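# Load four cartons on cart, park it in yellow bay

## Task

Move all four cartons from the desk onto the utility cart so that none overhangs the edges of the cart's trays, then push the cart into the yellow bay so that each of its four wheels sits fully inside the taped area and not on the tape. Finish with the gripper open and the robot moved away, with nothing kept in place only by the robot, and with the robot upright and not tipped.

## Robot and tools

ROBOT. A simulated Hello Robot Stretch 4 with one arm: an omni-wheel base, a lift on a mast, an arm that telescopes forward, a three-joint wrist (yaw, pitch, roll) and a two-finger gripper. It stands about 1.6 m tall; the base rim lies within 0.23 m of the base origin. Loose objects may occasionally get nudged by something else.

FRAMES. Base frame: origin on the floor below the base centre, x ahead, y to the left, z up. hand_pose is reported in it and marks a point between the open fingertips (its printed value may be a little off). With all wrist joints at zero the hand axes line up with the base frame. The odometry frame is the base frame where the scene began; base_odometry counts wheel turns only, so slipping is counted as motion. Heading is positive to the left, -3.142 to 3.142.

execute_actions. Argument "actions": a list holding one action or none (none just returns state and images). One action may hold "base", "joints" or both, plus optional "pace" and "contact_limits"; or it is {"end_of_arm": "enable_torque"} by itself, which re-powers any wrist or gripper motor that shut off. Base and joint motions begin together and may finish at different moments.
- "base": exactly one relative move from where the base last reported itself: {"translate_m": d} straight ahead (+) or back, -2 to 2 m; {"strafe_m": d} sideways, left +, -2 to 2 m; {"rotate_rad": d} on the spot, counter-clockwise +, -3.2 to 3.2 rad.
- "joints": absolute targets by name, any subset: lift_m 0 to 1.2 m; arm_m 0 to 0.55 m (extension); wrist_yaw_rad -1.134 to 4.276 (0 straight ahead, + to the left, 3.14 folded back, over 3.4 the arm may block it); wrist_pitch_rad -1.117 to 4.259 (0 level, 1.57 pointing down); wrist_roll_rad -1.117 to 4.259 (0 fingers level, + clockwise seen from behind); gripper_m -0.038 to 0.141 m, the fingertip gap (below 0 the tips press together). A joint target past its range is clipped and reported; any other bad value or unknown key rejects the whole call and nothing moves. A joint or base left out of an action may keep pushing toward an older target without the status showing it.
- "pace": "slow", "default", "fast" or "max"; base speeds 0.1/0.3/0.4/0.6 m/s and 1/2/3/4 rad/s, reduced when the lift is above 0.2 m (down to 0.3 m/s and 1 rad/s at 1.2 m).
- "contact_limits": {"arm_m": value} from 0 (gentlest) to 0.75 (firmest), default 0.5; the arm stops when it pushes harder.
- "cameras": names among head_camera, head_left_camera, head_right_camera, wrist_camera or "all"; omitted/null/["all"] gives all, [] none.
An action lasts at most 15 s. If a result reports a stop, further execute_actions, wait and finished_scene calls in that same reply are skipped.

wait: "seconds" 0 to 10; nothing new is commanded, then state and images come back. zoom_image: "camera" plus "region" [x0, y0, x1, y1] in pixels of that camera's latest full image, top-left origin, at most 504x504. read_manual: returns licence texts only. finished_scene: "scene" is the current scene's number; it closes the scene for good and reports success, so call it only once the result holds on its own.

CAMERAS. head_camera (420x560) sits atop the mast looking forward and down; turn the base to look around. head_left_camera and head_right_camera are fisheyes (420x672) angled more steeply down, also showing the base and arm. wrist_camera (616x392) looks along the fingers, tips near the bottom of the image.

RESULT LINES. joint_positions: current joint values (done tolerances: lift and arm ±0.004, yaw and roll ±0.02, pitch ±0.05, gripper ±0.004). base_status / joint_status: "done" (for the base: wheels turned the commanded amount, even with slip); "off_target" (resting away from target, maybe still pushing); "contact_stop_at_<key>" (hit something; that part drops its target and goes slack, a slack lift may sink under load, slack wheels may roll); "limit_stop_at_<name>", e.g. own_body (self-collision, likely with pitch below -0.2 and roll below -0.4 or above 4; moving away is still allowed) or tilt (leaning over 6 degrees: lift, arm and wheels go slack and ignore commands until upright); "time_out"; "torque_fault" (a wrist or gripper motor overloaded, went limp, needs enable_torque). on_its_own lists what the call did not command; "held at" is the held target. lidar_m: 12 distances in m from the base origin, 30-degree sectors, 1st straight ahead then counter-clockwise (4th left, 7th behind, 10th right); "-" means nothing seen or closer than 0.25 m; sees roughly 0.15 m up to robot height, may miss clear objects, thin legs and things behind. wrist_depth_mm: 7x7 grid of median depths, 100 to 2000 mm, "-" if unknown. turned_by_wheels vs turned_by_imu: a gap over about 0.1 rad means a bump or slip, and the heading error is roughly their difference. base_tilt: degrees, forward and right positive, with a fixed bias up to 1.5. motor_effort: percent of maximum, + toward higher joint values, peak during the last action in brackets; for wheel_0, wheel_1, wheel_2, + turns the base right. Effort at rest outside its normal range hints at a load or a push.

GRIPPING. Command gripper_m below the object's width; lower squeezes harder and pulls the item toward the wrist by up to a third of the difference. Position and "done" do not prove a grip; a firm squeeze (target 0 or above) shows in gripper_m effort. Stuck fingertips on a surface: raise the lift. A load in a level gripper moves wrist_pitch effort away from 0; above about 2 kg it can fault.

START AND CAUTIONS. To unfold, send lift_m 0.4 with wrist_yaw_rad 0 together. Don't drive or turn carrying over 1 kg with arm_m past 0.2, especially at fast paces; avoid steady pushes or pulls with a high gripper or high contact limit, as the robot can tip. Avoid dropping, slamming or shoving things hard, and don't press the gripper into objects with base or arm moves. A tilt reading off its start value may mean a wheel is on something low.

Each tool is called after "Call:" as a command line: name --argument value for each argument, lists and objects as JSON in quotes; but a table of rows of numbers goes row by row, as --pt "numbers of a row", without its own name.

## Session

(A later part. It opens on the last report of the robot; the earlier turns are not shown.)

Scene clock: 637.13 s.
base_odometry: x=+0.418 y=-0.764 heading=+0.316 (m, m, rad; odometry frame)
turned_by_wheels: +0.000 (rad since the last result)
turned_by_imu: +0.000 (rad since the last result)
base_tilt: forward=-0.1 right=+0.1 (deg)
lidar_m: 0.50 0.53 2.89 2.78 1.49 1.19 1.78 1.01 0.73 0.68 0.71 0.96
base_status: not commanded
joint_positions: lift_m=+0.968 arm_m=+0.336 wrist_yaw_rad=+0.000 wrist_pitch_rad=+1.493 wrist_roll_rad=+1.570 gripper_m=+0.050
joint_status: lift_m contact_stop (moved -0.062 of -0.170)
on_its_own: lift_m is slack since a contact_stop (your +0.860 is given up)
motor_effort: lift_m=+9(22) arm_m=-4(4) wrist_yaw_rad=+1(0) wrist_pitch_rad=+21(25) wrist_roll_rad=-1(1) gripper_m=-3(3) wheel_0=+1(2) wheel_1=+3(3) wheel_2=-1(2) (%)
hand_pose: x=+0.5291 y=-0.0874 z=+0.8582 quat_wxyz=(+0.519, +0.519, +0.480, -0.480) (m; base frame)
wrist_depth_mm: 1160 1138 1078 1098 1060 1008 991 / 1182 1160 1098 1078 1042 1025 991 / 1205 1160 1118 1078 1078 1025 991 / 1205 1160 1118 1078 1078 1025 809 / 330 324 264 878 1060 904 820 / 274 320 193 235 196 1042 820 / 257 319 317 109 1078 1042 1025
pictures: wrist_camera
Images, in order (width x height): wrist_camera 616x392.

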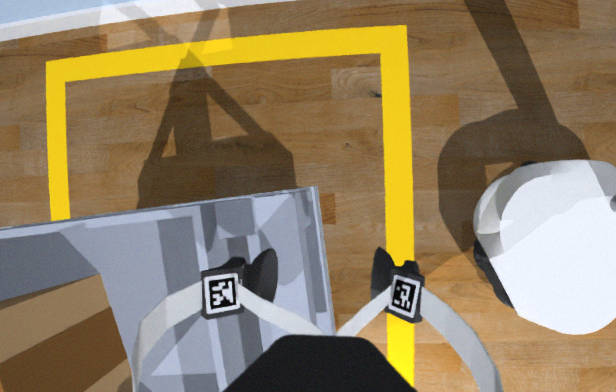

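Call:
execute_actions --actions '[{"joints":{"lift_m":1.01,"arm_m":0.365,"gripper_m":0.07}}]' --cameras '[]'

Call:
execute_actions --actions '[{"joints":{"lift_m":0.92},"pace":"slow"}]' --cameras '["wrist_camera"]'

Scene clock: 644.73 s.
base_odometry: x=+0.418 y=-0.764 heading=+0.316 (m, m, rad; odometry frame)
turned_by_wheels: +0.000 (rad since the last result)
turned_by_imu: +0.001 (rad since the last result)
base_tilt: forward=-0.1 right=+0.0 (deg)
lidar_m: 0.49 0.50 2.88 2.78 1.54 1.19 1.78 0.99 0.70 0.67 0.71 0.95
base_status: not commanded
joint_positions: lift_m=+1.010 arm_m=+0.364 wrist_yaw_rad=+0.000 wrist_pitch_rad=+1.500 wrist_roll_rad=+1.570 gripper_m=+0.070
joint_status: all done
motor_effort: lift_m=+22(22) arm_m=+4(5) wrist_yaw_rad=+2(3) wrist_pitch_rad=-1(8) wrist_roll_rad=-1(1) gripper_m=-3(2) wheel_0=+1(2) wheel_1=+3(3) wheel_2=-1(1) (%)
hand_pose: x=+0.5554 y=-0.0874 z=+0.9001 quat_wxyz=(+0.518, +0.517, +0.482, -0.482) (m; base frame)
wrist_depth_mm: 1182 1182 1118 1098 1078 1060 1042 / 1205 1160 1160 1098 1078 1060 1042 / 1182 1182 1160 1118 1098 1060 1042 / 1229 1182 1138 325 1118 1042 854 / 359 351 343 322 1098 917 842 / 260 320 218 267 200 1078 854 / 238 285 351 109 1118 1078 1098
pictures: none
No camera images: the call's "cameras" was empty. Leave "cameras" out to get every camera's image.

Scene clock: 646.10 s.
base_odometry: x=+0.418 y=-0.764 heading=+0.316 (m, m, rad; odometry frame)
turned_by_wheels: +0.000 (rad since the last result)
turned_by_imu: +0.001 (rad since the last result)
base_tilt: forward=-0.2 right=+0.0 (deg)
lidar_m: 0.51 0.52 2.90 2.75 1.51 1.16 1.78 1.01 0.72 0.67 0.69 0.96
base_status: not commanded
joint_positions: lift_m=+0.965 arm_m=+0.364 wrist_yaw_rad=+0.001 wrist_pitch_rad=+1.488 wrist_roll_rad=+1.570 gripper_m=+0.070
joint_status: lift_m contact_stop (moved -0.045 of -0.090)
on_its_own: lift_m is slack since a contact_stop (your +0.920 is given up); wrist_pitch_rad is at rest, and its effort (+34) is outside its rest range (-23 to +23)
motor_effort: lift_m=+14(23) arm_m=+4(5) wrist_yaw_rad=-1(8) wrist_pitch_rad=+34(35) wrist_roll_rad=+0(0) gripper_m=-8(5) wheel_0=+1(2) wheel_1=+3(3) wheel_2=-2(1) (%)
hand_pose: x=+0.5591 y=-0.0874 z=+0.8556 quat_wxyz=(+0.521, +0.520, +0.479, -0.478) (m; base frame)
wrist_depth_mm: 1138 1138 1118 1078 1042 1008 1008 / 1160 1138 1118 1078 1042 1008 976 / 1182 1160 1118 1098 1060 1025 1008 / 1205 1160 1118 1098 1060 1025 809 / 327 319 279 243 1060 1042 809 / 272 314 236 229 199 1042 820 / 246 297 312 108 1078 1042 1025
pictures: wrist_camera
Images, in order (width x height): wrist_camera 616x392.

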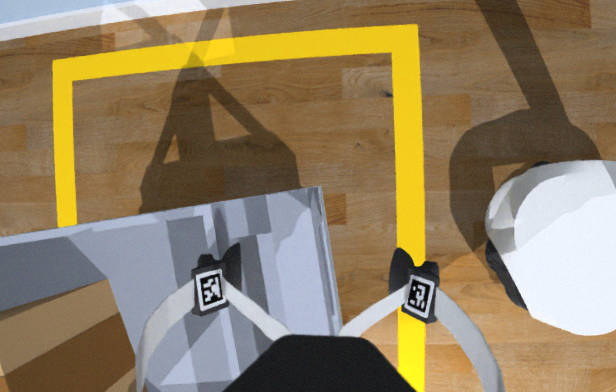

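Call:
execute_actions --actions '[{"joints":{"lift_m":1.1,"wrist_roll_rad":-0.1,"arm_m":0.5},"base":{"strafe_m":-0.15}}]' --cameras '["wrist_camera"]'

Scene clock: 653.87 s.
base_odometry: x=+0.464 y=-0.906 heading=+0.316 (m, m, rad; odometry frame)
turned_by_wheels: +0.000 (rad since the last result)
turned_by_imu: +0.001 (rad since the last result)
base_tilt: forward=-0.1 right=+0.0 (deg)
lidar_m: 0.54 0.56 3.06 2.91 1.54 1.31 1.77 0.79 0.57 0.51 0.53 0.75
base_status: done
joint_positions: lift_m=+1.100 arm_m=+0.499 wrist_yaw_rad=+0.000 wrist_pitch_rad=+1.500 wrist_roll_rad=-0.100 gripper_m=+0.070
joint_status: all done
motor_effort: lift_m=+22(22) arm_m=+4(6) wrist_yaw_rad=+1(2) wrist_pitch_rad=+0(30) wrist_roll_rad=-3(10) gripper_m=-4(6) wheel_0=+1(10) wheel_1=-1(12) wheel_2=+0(1) (%)
hand_pose: x=+0.6904 y=-0.0874 z=+0.9901 quat_wxyz=(+0.731, -0.036, +0.681, +0.034) (m; base frame)
wrist_depth_mm: 317 384 741 1205 1205 1098 750 / 317 362 741 1229 1205 1078 723 / 317 343 449 1205 1229 1042 715 / 442 433 436 1229 1205 1042 715 / 436 433 384 1229 1229 1008 691 / 404 397 218 1205 200 891 676 / 366 362 1205 109 1205 820 668
pictures: wrist_camera
Images, in order (width x height): wrist_camera 616x392.

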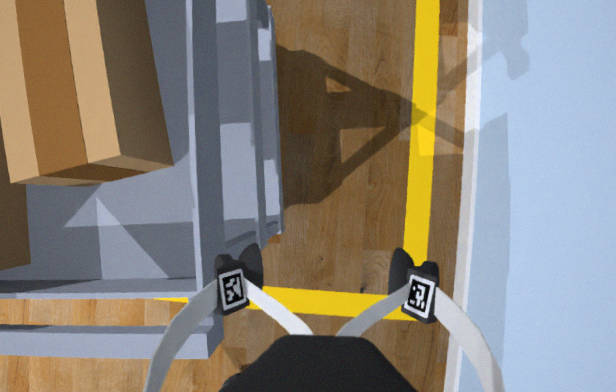

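Call:
execute_actions --actions '[{"base":{"strafe_m":0.07}}]' --cameras '[]'

Call:
execute_actions --actions '[{"base":{"translate_m":0.2}}]' --cameras '["wrist_camera"]'

Scene clock: 658.63 s.
base_odometry: x=+0.443 y=-0.839 heading=+0.316 (m, m, rad; odometry frame)
turned_by_wheels: +0.000 (rad since the last result)
turned_by_imu: +0.001 (rad since the last result)
base_tilt: forward=-0.1 right=+0.1 (deg)
lidar_m: 0.53 0.54 2.99 2.85 1.53 1.23 1.78 0.87 0.63 0.58 0.63 0.81
base_status: done
joint_positions: lift_m=+1.100 arm_m=+0.499 wrist_yaw_rad=+0.000 wrist_pitch_rad=+1.500 wrist_roll_rad=-0.100 gripper_m=+0.070
joint_status: not commanded
motor_effort: lift_m=+22(22) arm_m=+5(5) wrist_yaw_rad=+2(1) wrist_pitch_rad=+0(0) wrist_roll_rad=-3(3) gripper_m=-4(2) wheel_0=+1(9) wheel_1=-1(15) wheel_2=+0(0) (%)
hand_pose: x=+0.6904 y=-0.0874 z=+0.9901 quat_wxyz=(+0.731, -0.036, +0.681, +0.034) (m; base frame)
wrist_depth_mm: 319 314 430 1229 1205 1182 866 / 366 312 427 1205 1205 1205 831 / 382 315 389 1205 1205 1205 809 / 399 433 427 1205 1229 1182 798 / 394 433 430 1205 1205 1138 778 / 439 433 217 1205 199 1042 788 / 368 364 359 109 1205 946 778
pictures: none
No camera images: the call's "cameras" was empty. Leave "cameras" out to get every camera's image.

Scene clock: 660.70 s.
base_odometry: x=+0.633 y=-0.777 heading=+0.316 (m, m, rad; odometry frame)
turned_by_wheels: +0.000 (rad since the last result)
turned_by_imu: +0.000 (rad since the last result)
base_tilt: forward=-0.1 right=+0.0 (deg)
lidar_m: 0.34 0.32 0.43 2.84 1.83 1.38 1.99 0.85 0.61 0.58 0.59 0.83
base_status: done
joint_positions: lift_m=+1.100 arm_m=+0.499 wrist_yaw_rad=+0.000 wrist_pitch_rad=+1.500 wrist_roll_rad=-0.100 gripper_m=+0.070
joint_status: not commanded
motor_effort: lift_m=+22(22) arm_m=+5(5) wrist_yaw_rad=+1(1) wrist_pitch_rad=+0(0) wrist_roll_rad=-2(2) gripper_m=-2(3) wheel_0=+2(9) wheel_1=+3(9) wheel_2=-1(13) (%)
hand_pose: x=+0.6905 y=-0.0874 z=+0.9901 quat_wxyz=(+0.731, -0.036, +0.681, +0.034) (m; base frame)
wrist_depth_mm: 317 314 421 1229 1182 1205 854 / 317 314 413 1205 1205 1182 820 / 375 315 410 1182 1182 1182 788 / 315 315 430 1205 1182 1160 788 / 315 314 407 1229 1205 1138 768 / 317 314 219 1205 199 1025 768 / 315 312 404 109 1229 931 778
pictures: wrist_camera
Images, in order (width x height): wrist_camera 616x392.

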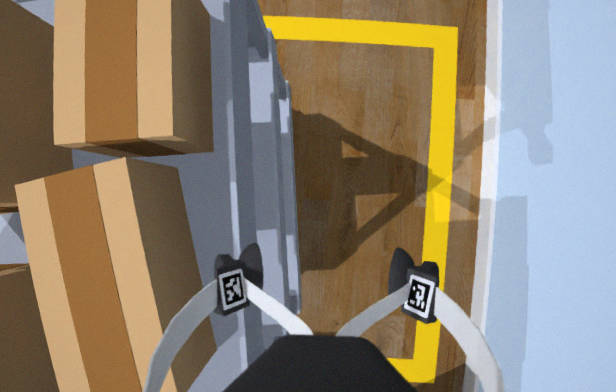

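Call:
execute_actions --actions '[{"base":{"strafe_m":0.04},"pace":"slow"}]' --cameras '[]'

Call:
execute_actions --actions '[{"joints":{"lift_m":0.93},"pace":"slow"}]' --cameras '[]'

Call:
execute_actions --actions '[{"joints":{"gripper_m":-0.02}}]' --cameras '["wrist_camera"]'

Scene clock: 667.80 s.
base_odometry: x=+0.620 y=-0.739 heading=+0.317 (m, m, rad; odometry frame)
turned_by_wheels: +0.000 (rad since the last result)
turned_by_imu: +0.002 (rad since the last result)
base_tilt: forward=-0.2 right=+0.1 (deg)
lidar_m: 0.32 0.33 0.41 2.78 1.85 1.42 1.99 0.91 0.69 0.62 0.66 0.35
base_status: done
joint_positions: lift_m=+1.100 arm_m=+0.499 wrist_yaw_rad=+0.000 wrist_pitch_rad=+1.500 wrist_roll_rad=-0.100 gripper_m=+0.070
joint_status: not commanded
motor_effort: lift_m=+22(22) arm_m=+5(4) wrist_yaw_rad=+2(1) wrist_pitch_rad=+0(0) wrist_roll_rad=-3(3) gripper_m=-4(4) wheel_0=-3(8) wheel_1=+4(6) wheel_2=+0(0) (%)
hand_pose: x=+0.6905 y=-0.0874 z=+0.9901 quat_wxyz=(+0.731, -0.036, +0.681, +0.034) (m; base frame)
wrist_depth_mm: 373 314 317 1205 1205 1205 931 / 366 312 315 1229 1182 1182 866 / 357 315 375 1205 1205 1182 854 / 327 310 424 1008 1205 1182 842 / 404 312 325 1078 1182 1205 831 / 364 312 217 723 200 1098 842 / 370 314 314 109 1205 1008 842
pictures: none
No camera images: the call's "cameras" was empty. Leave "cameras" out to get every camera's image.

Scene clock: 669.97 s.
base_odometry: x=+0.620 y=-0.739 heading=+0.317 (m, m, rad; odometry frame)
turned_by_wheels: +0.000 (rad since the last result)
turned_by_imu: +0.001 (rad since the last result)
base_tilt: forward=-0.3 right=+0.1 (deg)
lidar_m: 0.28 0.31 0.43 2.81 1.87 1.40 2.01 0.87 0.67 0.62 0.64 0.39
base_status: not commanded
joint_positions: lift_m=+0.931 arm_m=+0.499 wrist_yaw_rad=+0.000 wrist_pitch_rad=+1.501 wrist_roll_rad=-0.100 gripper_m=+0.070
joint_status: all done
motor_effort: lift_m=+11(21) arm_m=+5(4) wrist_yaw_rad=+1(1) wrist_pitch_rad=-2(2) wrist_roll_rad=-1(2) gripper_m=-4(4) wheel_0=+1(2) wheel_1=+4(4) wheel_2=+0(0) (%)
hand_pose: x=+0.6903 y=-0.0874 z=+0.8210 quat_wxyz=(+0.731, -0.037, +0.681, +0.034) (m; base frame)
wrist_depth_mm: 144 157 241 1042 1025 1025 946 / 145 169 236 1042 1042 1025 866 / 177 241 257 1042 1025 1025 866 / 160 228 260 831 1025 1008 854 / 153 215 259 891 1042 1042 831 / 146 191 195 866 199 1008 831 / 144 177 259 109 1042 976 831
pictures: none
No camera images: the call's "cameras" was empty. Leave "cameras" out to get every camera's image.

Scene clock: 671.60 s.
base_odometry: x=+0.620 y=-0.739 heading=+0.317 (m, m, rad; odometry frame)
turned_by_wheels: +0.000 (rad since the last result)
turned_by_imu: +0.001 (rad since the last result)
base_tilt: forward=-0.1 right=+0.1 (deg)
lidar_m: 0.32 0.33 0.42 2.77 1.84 1.41 1.99 0.90 0.66 0.62 0.65 0.35
base_status: not commanded
joint_positions: lift_m=+0.930 arm_m=+0.499 wrist_yaw_rad=+0.001 wrist_pitch_rad=+1.503 wrist_roll_rad=-0.101 gripper_m=-0.020
joint_status: all done
motor_effort: lift_m=+17(17) arm_m=+5(4) wrist_yaw_rad=+0(0) wrist_pitch_rad=-7(9) wrist_roll_rad=+1(2) gripper_m=-20(17) wheel_0=+3(6) wheel_1=+4(5) wheel_2=+2(3) (%)
hand_pose: x=+0.6898 y=-0.0874 z=+0.8205 quat_wxyz=(+0.730, -0.037, +0.682, +0.035) (m; base frame)
wrist_depth_mm: 138 137 150 253 1025 1008 917 / 138 138 169 252 1025 1025 878 / 139 183 253 253 1025 1025 866 / 138 151 253 253 1042 1025 842 / 138 143 247 252 1025 1025 842 / 138 138 179 204 185 1025 831 / 138 138 202 109 1025 917 831
pictures: wrist_camera
Images, in order (width x height): wrist_camera 616x392.

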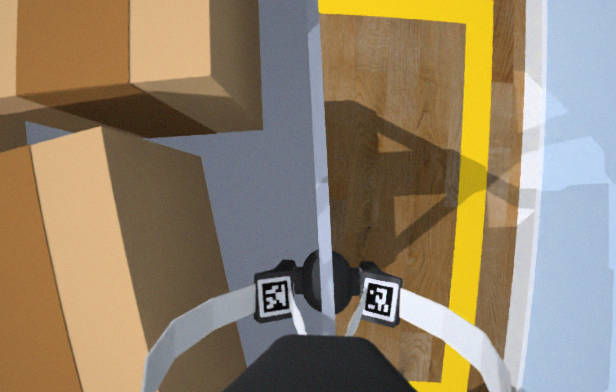

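Call:
execute_actions --actions '[{"base":{"translate_m":-0.1},"pace":"slow"}]' --cameras '[]'

Call:
execute_actions --actions '[{"joints":{"gripper_m":0.07}}]' --cameras '[]'

Call:
execute_actions --actions '[{"joints":{"lift_m":1.1}}]' --cameras '[]'

Call:
execute_actions --actions '[{"base":{"translate_m":-0.6},"joints":{"arm_m":0.0}}]' --cameras '[]'

Call:
execute_actions --actions '[{"joints":{"lift_m":0.3,"wrist_pitch_rad":0.2,"wrist_roll_rad":0}}]' --cameras '["head_camera","wrist_camera"]'

Scene clock: 683.23 s.
base_odometry: x=+0.525 y=-0.770 heading=+0.317 (m, m, rad; odometry frame)
turned_by_wheels: -0.001 (rad since the last result)
turned_by_imu: +0.001 (rad since the last result)
base_tilt: forward=-0.2 right=+0.2 (deg)
lidar_m: 0.34 0.36 2.93 2.82 1.68 1.32 1.88 0.93 0.66 0.61 0.64 0.86
base_status: done
joint_positions: lift_m=+0.930 arm_m=+0.500 wrist_yaw_rad=+0.000 wrist_pitch_rad=+1.496 wrist_roll_rad=-0.099 gripper_m=-0.020
joint_status: not commanded
motor_effort: lift_m=+17(17) arm_m=+3(4) wrist_yaw_rad=+2(9) wrist_pitch_rad=+13(23) wrist_roll_rad=-4(4) gripper_m=-18(18) wheel_0=-6(7) wheel_1=-4(5) wheel_2=+3(10) (%)
hand_pose: x=+0.6921 y=-0.0874 z=+0.8206 quat_wxyz=(+0.732, -0.036, +0.679, +0.034) (m; base frame)
wrist_depth_mm: 143 140 139 255 1042 1025 917 / 177 163 187 255 1025 1025 866 / 141 141 256 255 1042 1042 854 / 141 140 242 256 1042 1042 854 / 141 140 236 255 1042 1008 831 / 141 140 177 204 185 1025 842 / 140 139 222 109 1042 946 842
pictures: none
No camera images: the call's "cameras" was empty. Leave "cameras" out to get every camera's image.

Scene clock: 684.87 s.
base_odometry: x=+0.525 y=-0.770 heading=+0.317 (m, m, rad; odometry frame)
turned_by_wheels: +0.000 (rad since the last result)
turned_by_imu: +0.001 (rad since the last result)
base_tilt: forward=-0.1 right=+0.0 (deg)
lidar_m: 0.34 0.36 2.95 2.80 1.68 1.32 1.88 0.97 0.67 0.62 0.66 0.90
base_status: not commanded
joint_positions: lift_m=+0.930 arm_m=+0.500 wrist_yaw_rad=+0.000 wrist_pitch_rad=+1.500 wrist_roll_rad=-0.100 gripper_m=+0.070
joint_status: all done
motor_effort: lift_m=+17(17) arm_m=+3(2) wrist_yaw_rad=+2(2) wrist_pitch_rad=+1(13) wrist_roll_rad=-2(4) gripper_m=-2(18) wheel_0=-3(5) wheel_1=-2(4) wheel_2=+3(3) (%)
hand_pose: x=+0.6909 y=-0.0874 z=+0.8205 quat_wxyz=(+0.731, -0.036, +0.681, +0.034) (m; base frame)
wrist_depth_mm: 146 141 139 255 1042 1042 931 / 238 162 193 256 1042 1008 866 / 141 141 243 255 1025 1025 866 / 141 140 238 255 1042 1025 854 / 141 141 210 255 1042 1025 831 / 141 141 192 255 200 1025 842 / 141 141 219 109 1042 1008 831
pictures: none
No camera images: the call's "cameras" was empty. Leave "cameras" out to get every camera's image.

Scene clock: 686.67 s.
base_odometry: x=+0.525 y=-0.770 heading=+0.317 (m, m, rad; odometry frame)
turned_by_wheels: +0.000 (rad since the last result)
turned_by_imu: +0.001 (rad since the last result)
base_tilt: forward=-0.2 right=+0.0 (deg)
lidar_m: 0.33 0.37 2.96 2.81 1.69 1.34 1.87 0.94 0.66 0.61 0.66 0.89
base_status: not commanded
joint_positions: lift_m=+1.100 arm_m=+0.500 wrist_yaw_rad=+0.000 wrist_pitch_rad=+1.500 wrist_roll_rad=-0.100 gripper_m=+0.070
joint_status: all done
motor_effort: lift_m=+22(24) arm_m=+3(3) wrist_yaw_rad=+1(2) wrist_pitch_rad=+0(1) wrist_roll_rad=-2(3) gripper_m=-4(2) wheel_0=-3(4) wheel_1=-2(2) wheel_2=+3(3) (%)
hand_pose: x=+0.6909 y=-0.0874 z=+0.9901 quat_wxyz=(+0.731, -0.036, +0.681, +0.034) (m; base frame)
wrist_depth_mm: 317 366 310 307 1205 1182 931 / 317 373 310 340 1205 1205 878 / 315 330 314 424 1205 1205 866 / 436 312 310 424 1205 1205 854 / 345 314 310 424 1205 1182 842 / 332 312 217 424 200 1118 854 / 338 314 310 109 1205 991 831
pictures: none
No camera images: the call's "cameras" was empty. Leave "cameras" out to get every camera's image.

Scene clock: 690.13 s.
base_odometry: x=-0.045 y=-0.957 heading=+0.317 (m, m, rad; odometry frame)
turned_by_wheels: +0.000 (rad since the last result)
turned_by_imu: +0.002 (rad since the last result)
base_tilt: forward=-0.2 right=+0.0 (deg)
lidar_m: 0.95 0.99 2.91 3.05 0.83 0.87 1.26 0.99 0.68 0.62 0.66 0.93
base_status: done
joint_positions: lift_m=+1.100 arm_m=+0.001 wrist_yaw_rad=+0.000 wrist_pitch_rad=+1.500 wrist_roll_rad=-0.100 gripper_m=+0.070
joint_status: all done
motor_effort: lift_m=+22(22) arm_m=-4(4) wrist_yaw_rad=+2(0) wrist_pitch_rad=-1(1) wrist_roll_rad=-2(3) gripper_m=-3(3) wheel_0=-2(5) wheel_1=-1(7) wheel_2=+1(12) (%)
hand_pose: x=+0.1920 y=-0.0874 z=+0.9901 quat_wxyz=(+0.731, -0.036, +0.681, +0.034) (m; base frame)
wrist_depth_mm: 1255 1255 1229 1205 1205 1205 991 / 1255 1229 1229 1255 1205 1182 946 / 1255 1255 1229 1205 1205 1182 946 / 1255 1255 1229 1205 1205 1205 917 / 1229 1255 1025 991 1205 1182 917 / 1255 1255 218 991 200 1182 842 / 1255 1229 1255 108 1205 1060 891
pictures: none
No camera images: the call's "cameras" was empty. Leave "cameras" out to get every camera's image.

Scene clock: 694.07 s.
base_odometry: x=-0.045 y=-0.957 heading=+0.317 (m, m, rad; odometry frame)
turned_by_wheels: +0.000 (rad since the last result)
turned_by_imu: +0.001 (rad since the last result)
base_tilt: forward=-0.1 right=+0.1 (deg)
lidar_m: 0.95 0.99 2.90 3.06 0.82 0.85 1.28 1.00 0.67 0.62 0.67 0.90
base_status: not commanded
joint_positions: lift_m=+0.300 arm_m=+0.001 wrist_yaw_rad=+0.000 wrist_pitch_rad=+0.202 wrist_roll_rad=+0.000 gripper_m=+0.070
joint_status: all done
motor_effort: lift_m=+13(19) arm_m=-4(4) wrist_yaw_rad=+1(2) wrist_pitch_rad=-6(9) wrist_roll_rad=+0(1) gripper_m=-3(3) wheel_0=-2(2) wheel_1=-1(1) wheel_2=+1(1) (%)
hand_pose: x=+0.4543 y=-0.0874 z=+0.4206 quat_wxyz=(+0.995, +0.000, +0.101, +0.000) (m; base frame)
wrist_depth_mm: - - - - - 1229 878 / - - 768 - - 1255 854 / - - - - - 1255 854 / 1983 1921 1366 1464 1921 1281 866 / 1229 1118 854 1042 1281 1160 854 / 917 917 219 917 200 946 831 / 750 732 778 109 778 723 759
pictures: head_camera, wrist_camera
Images, in order (width x height): head_camera 420x560, wrist_camera 616x392.

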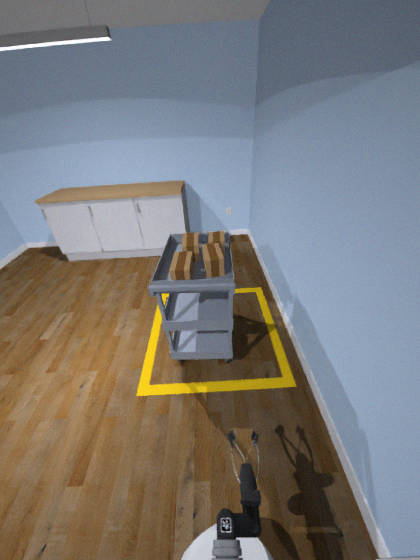

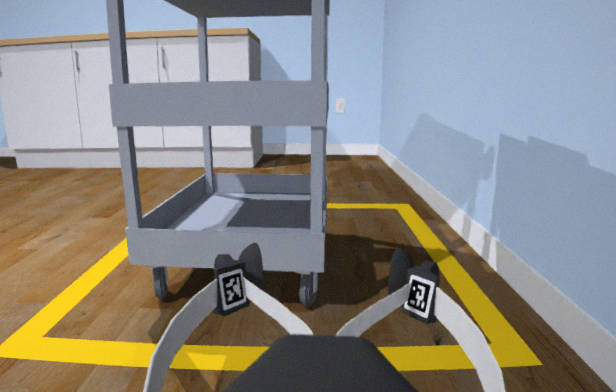

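The cart moved back about 0.08 m, so it's now centred in the bay.

Call:
finished_scene --scene 2

The scene is finished: the task was done.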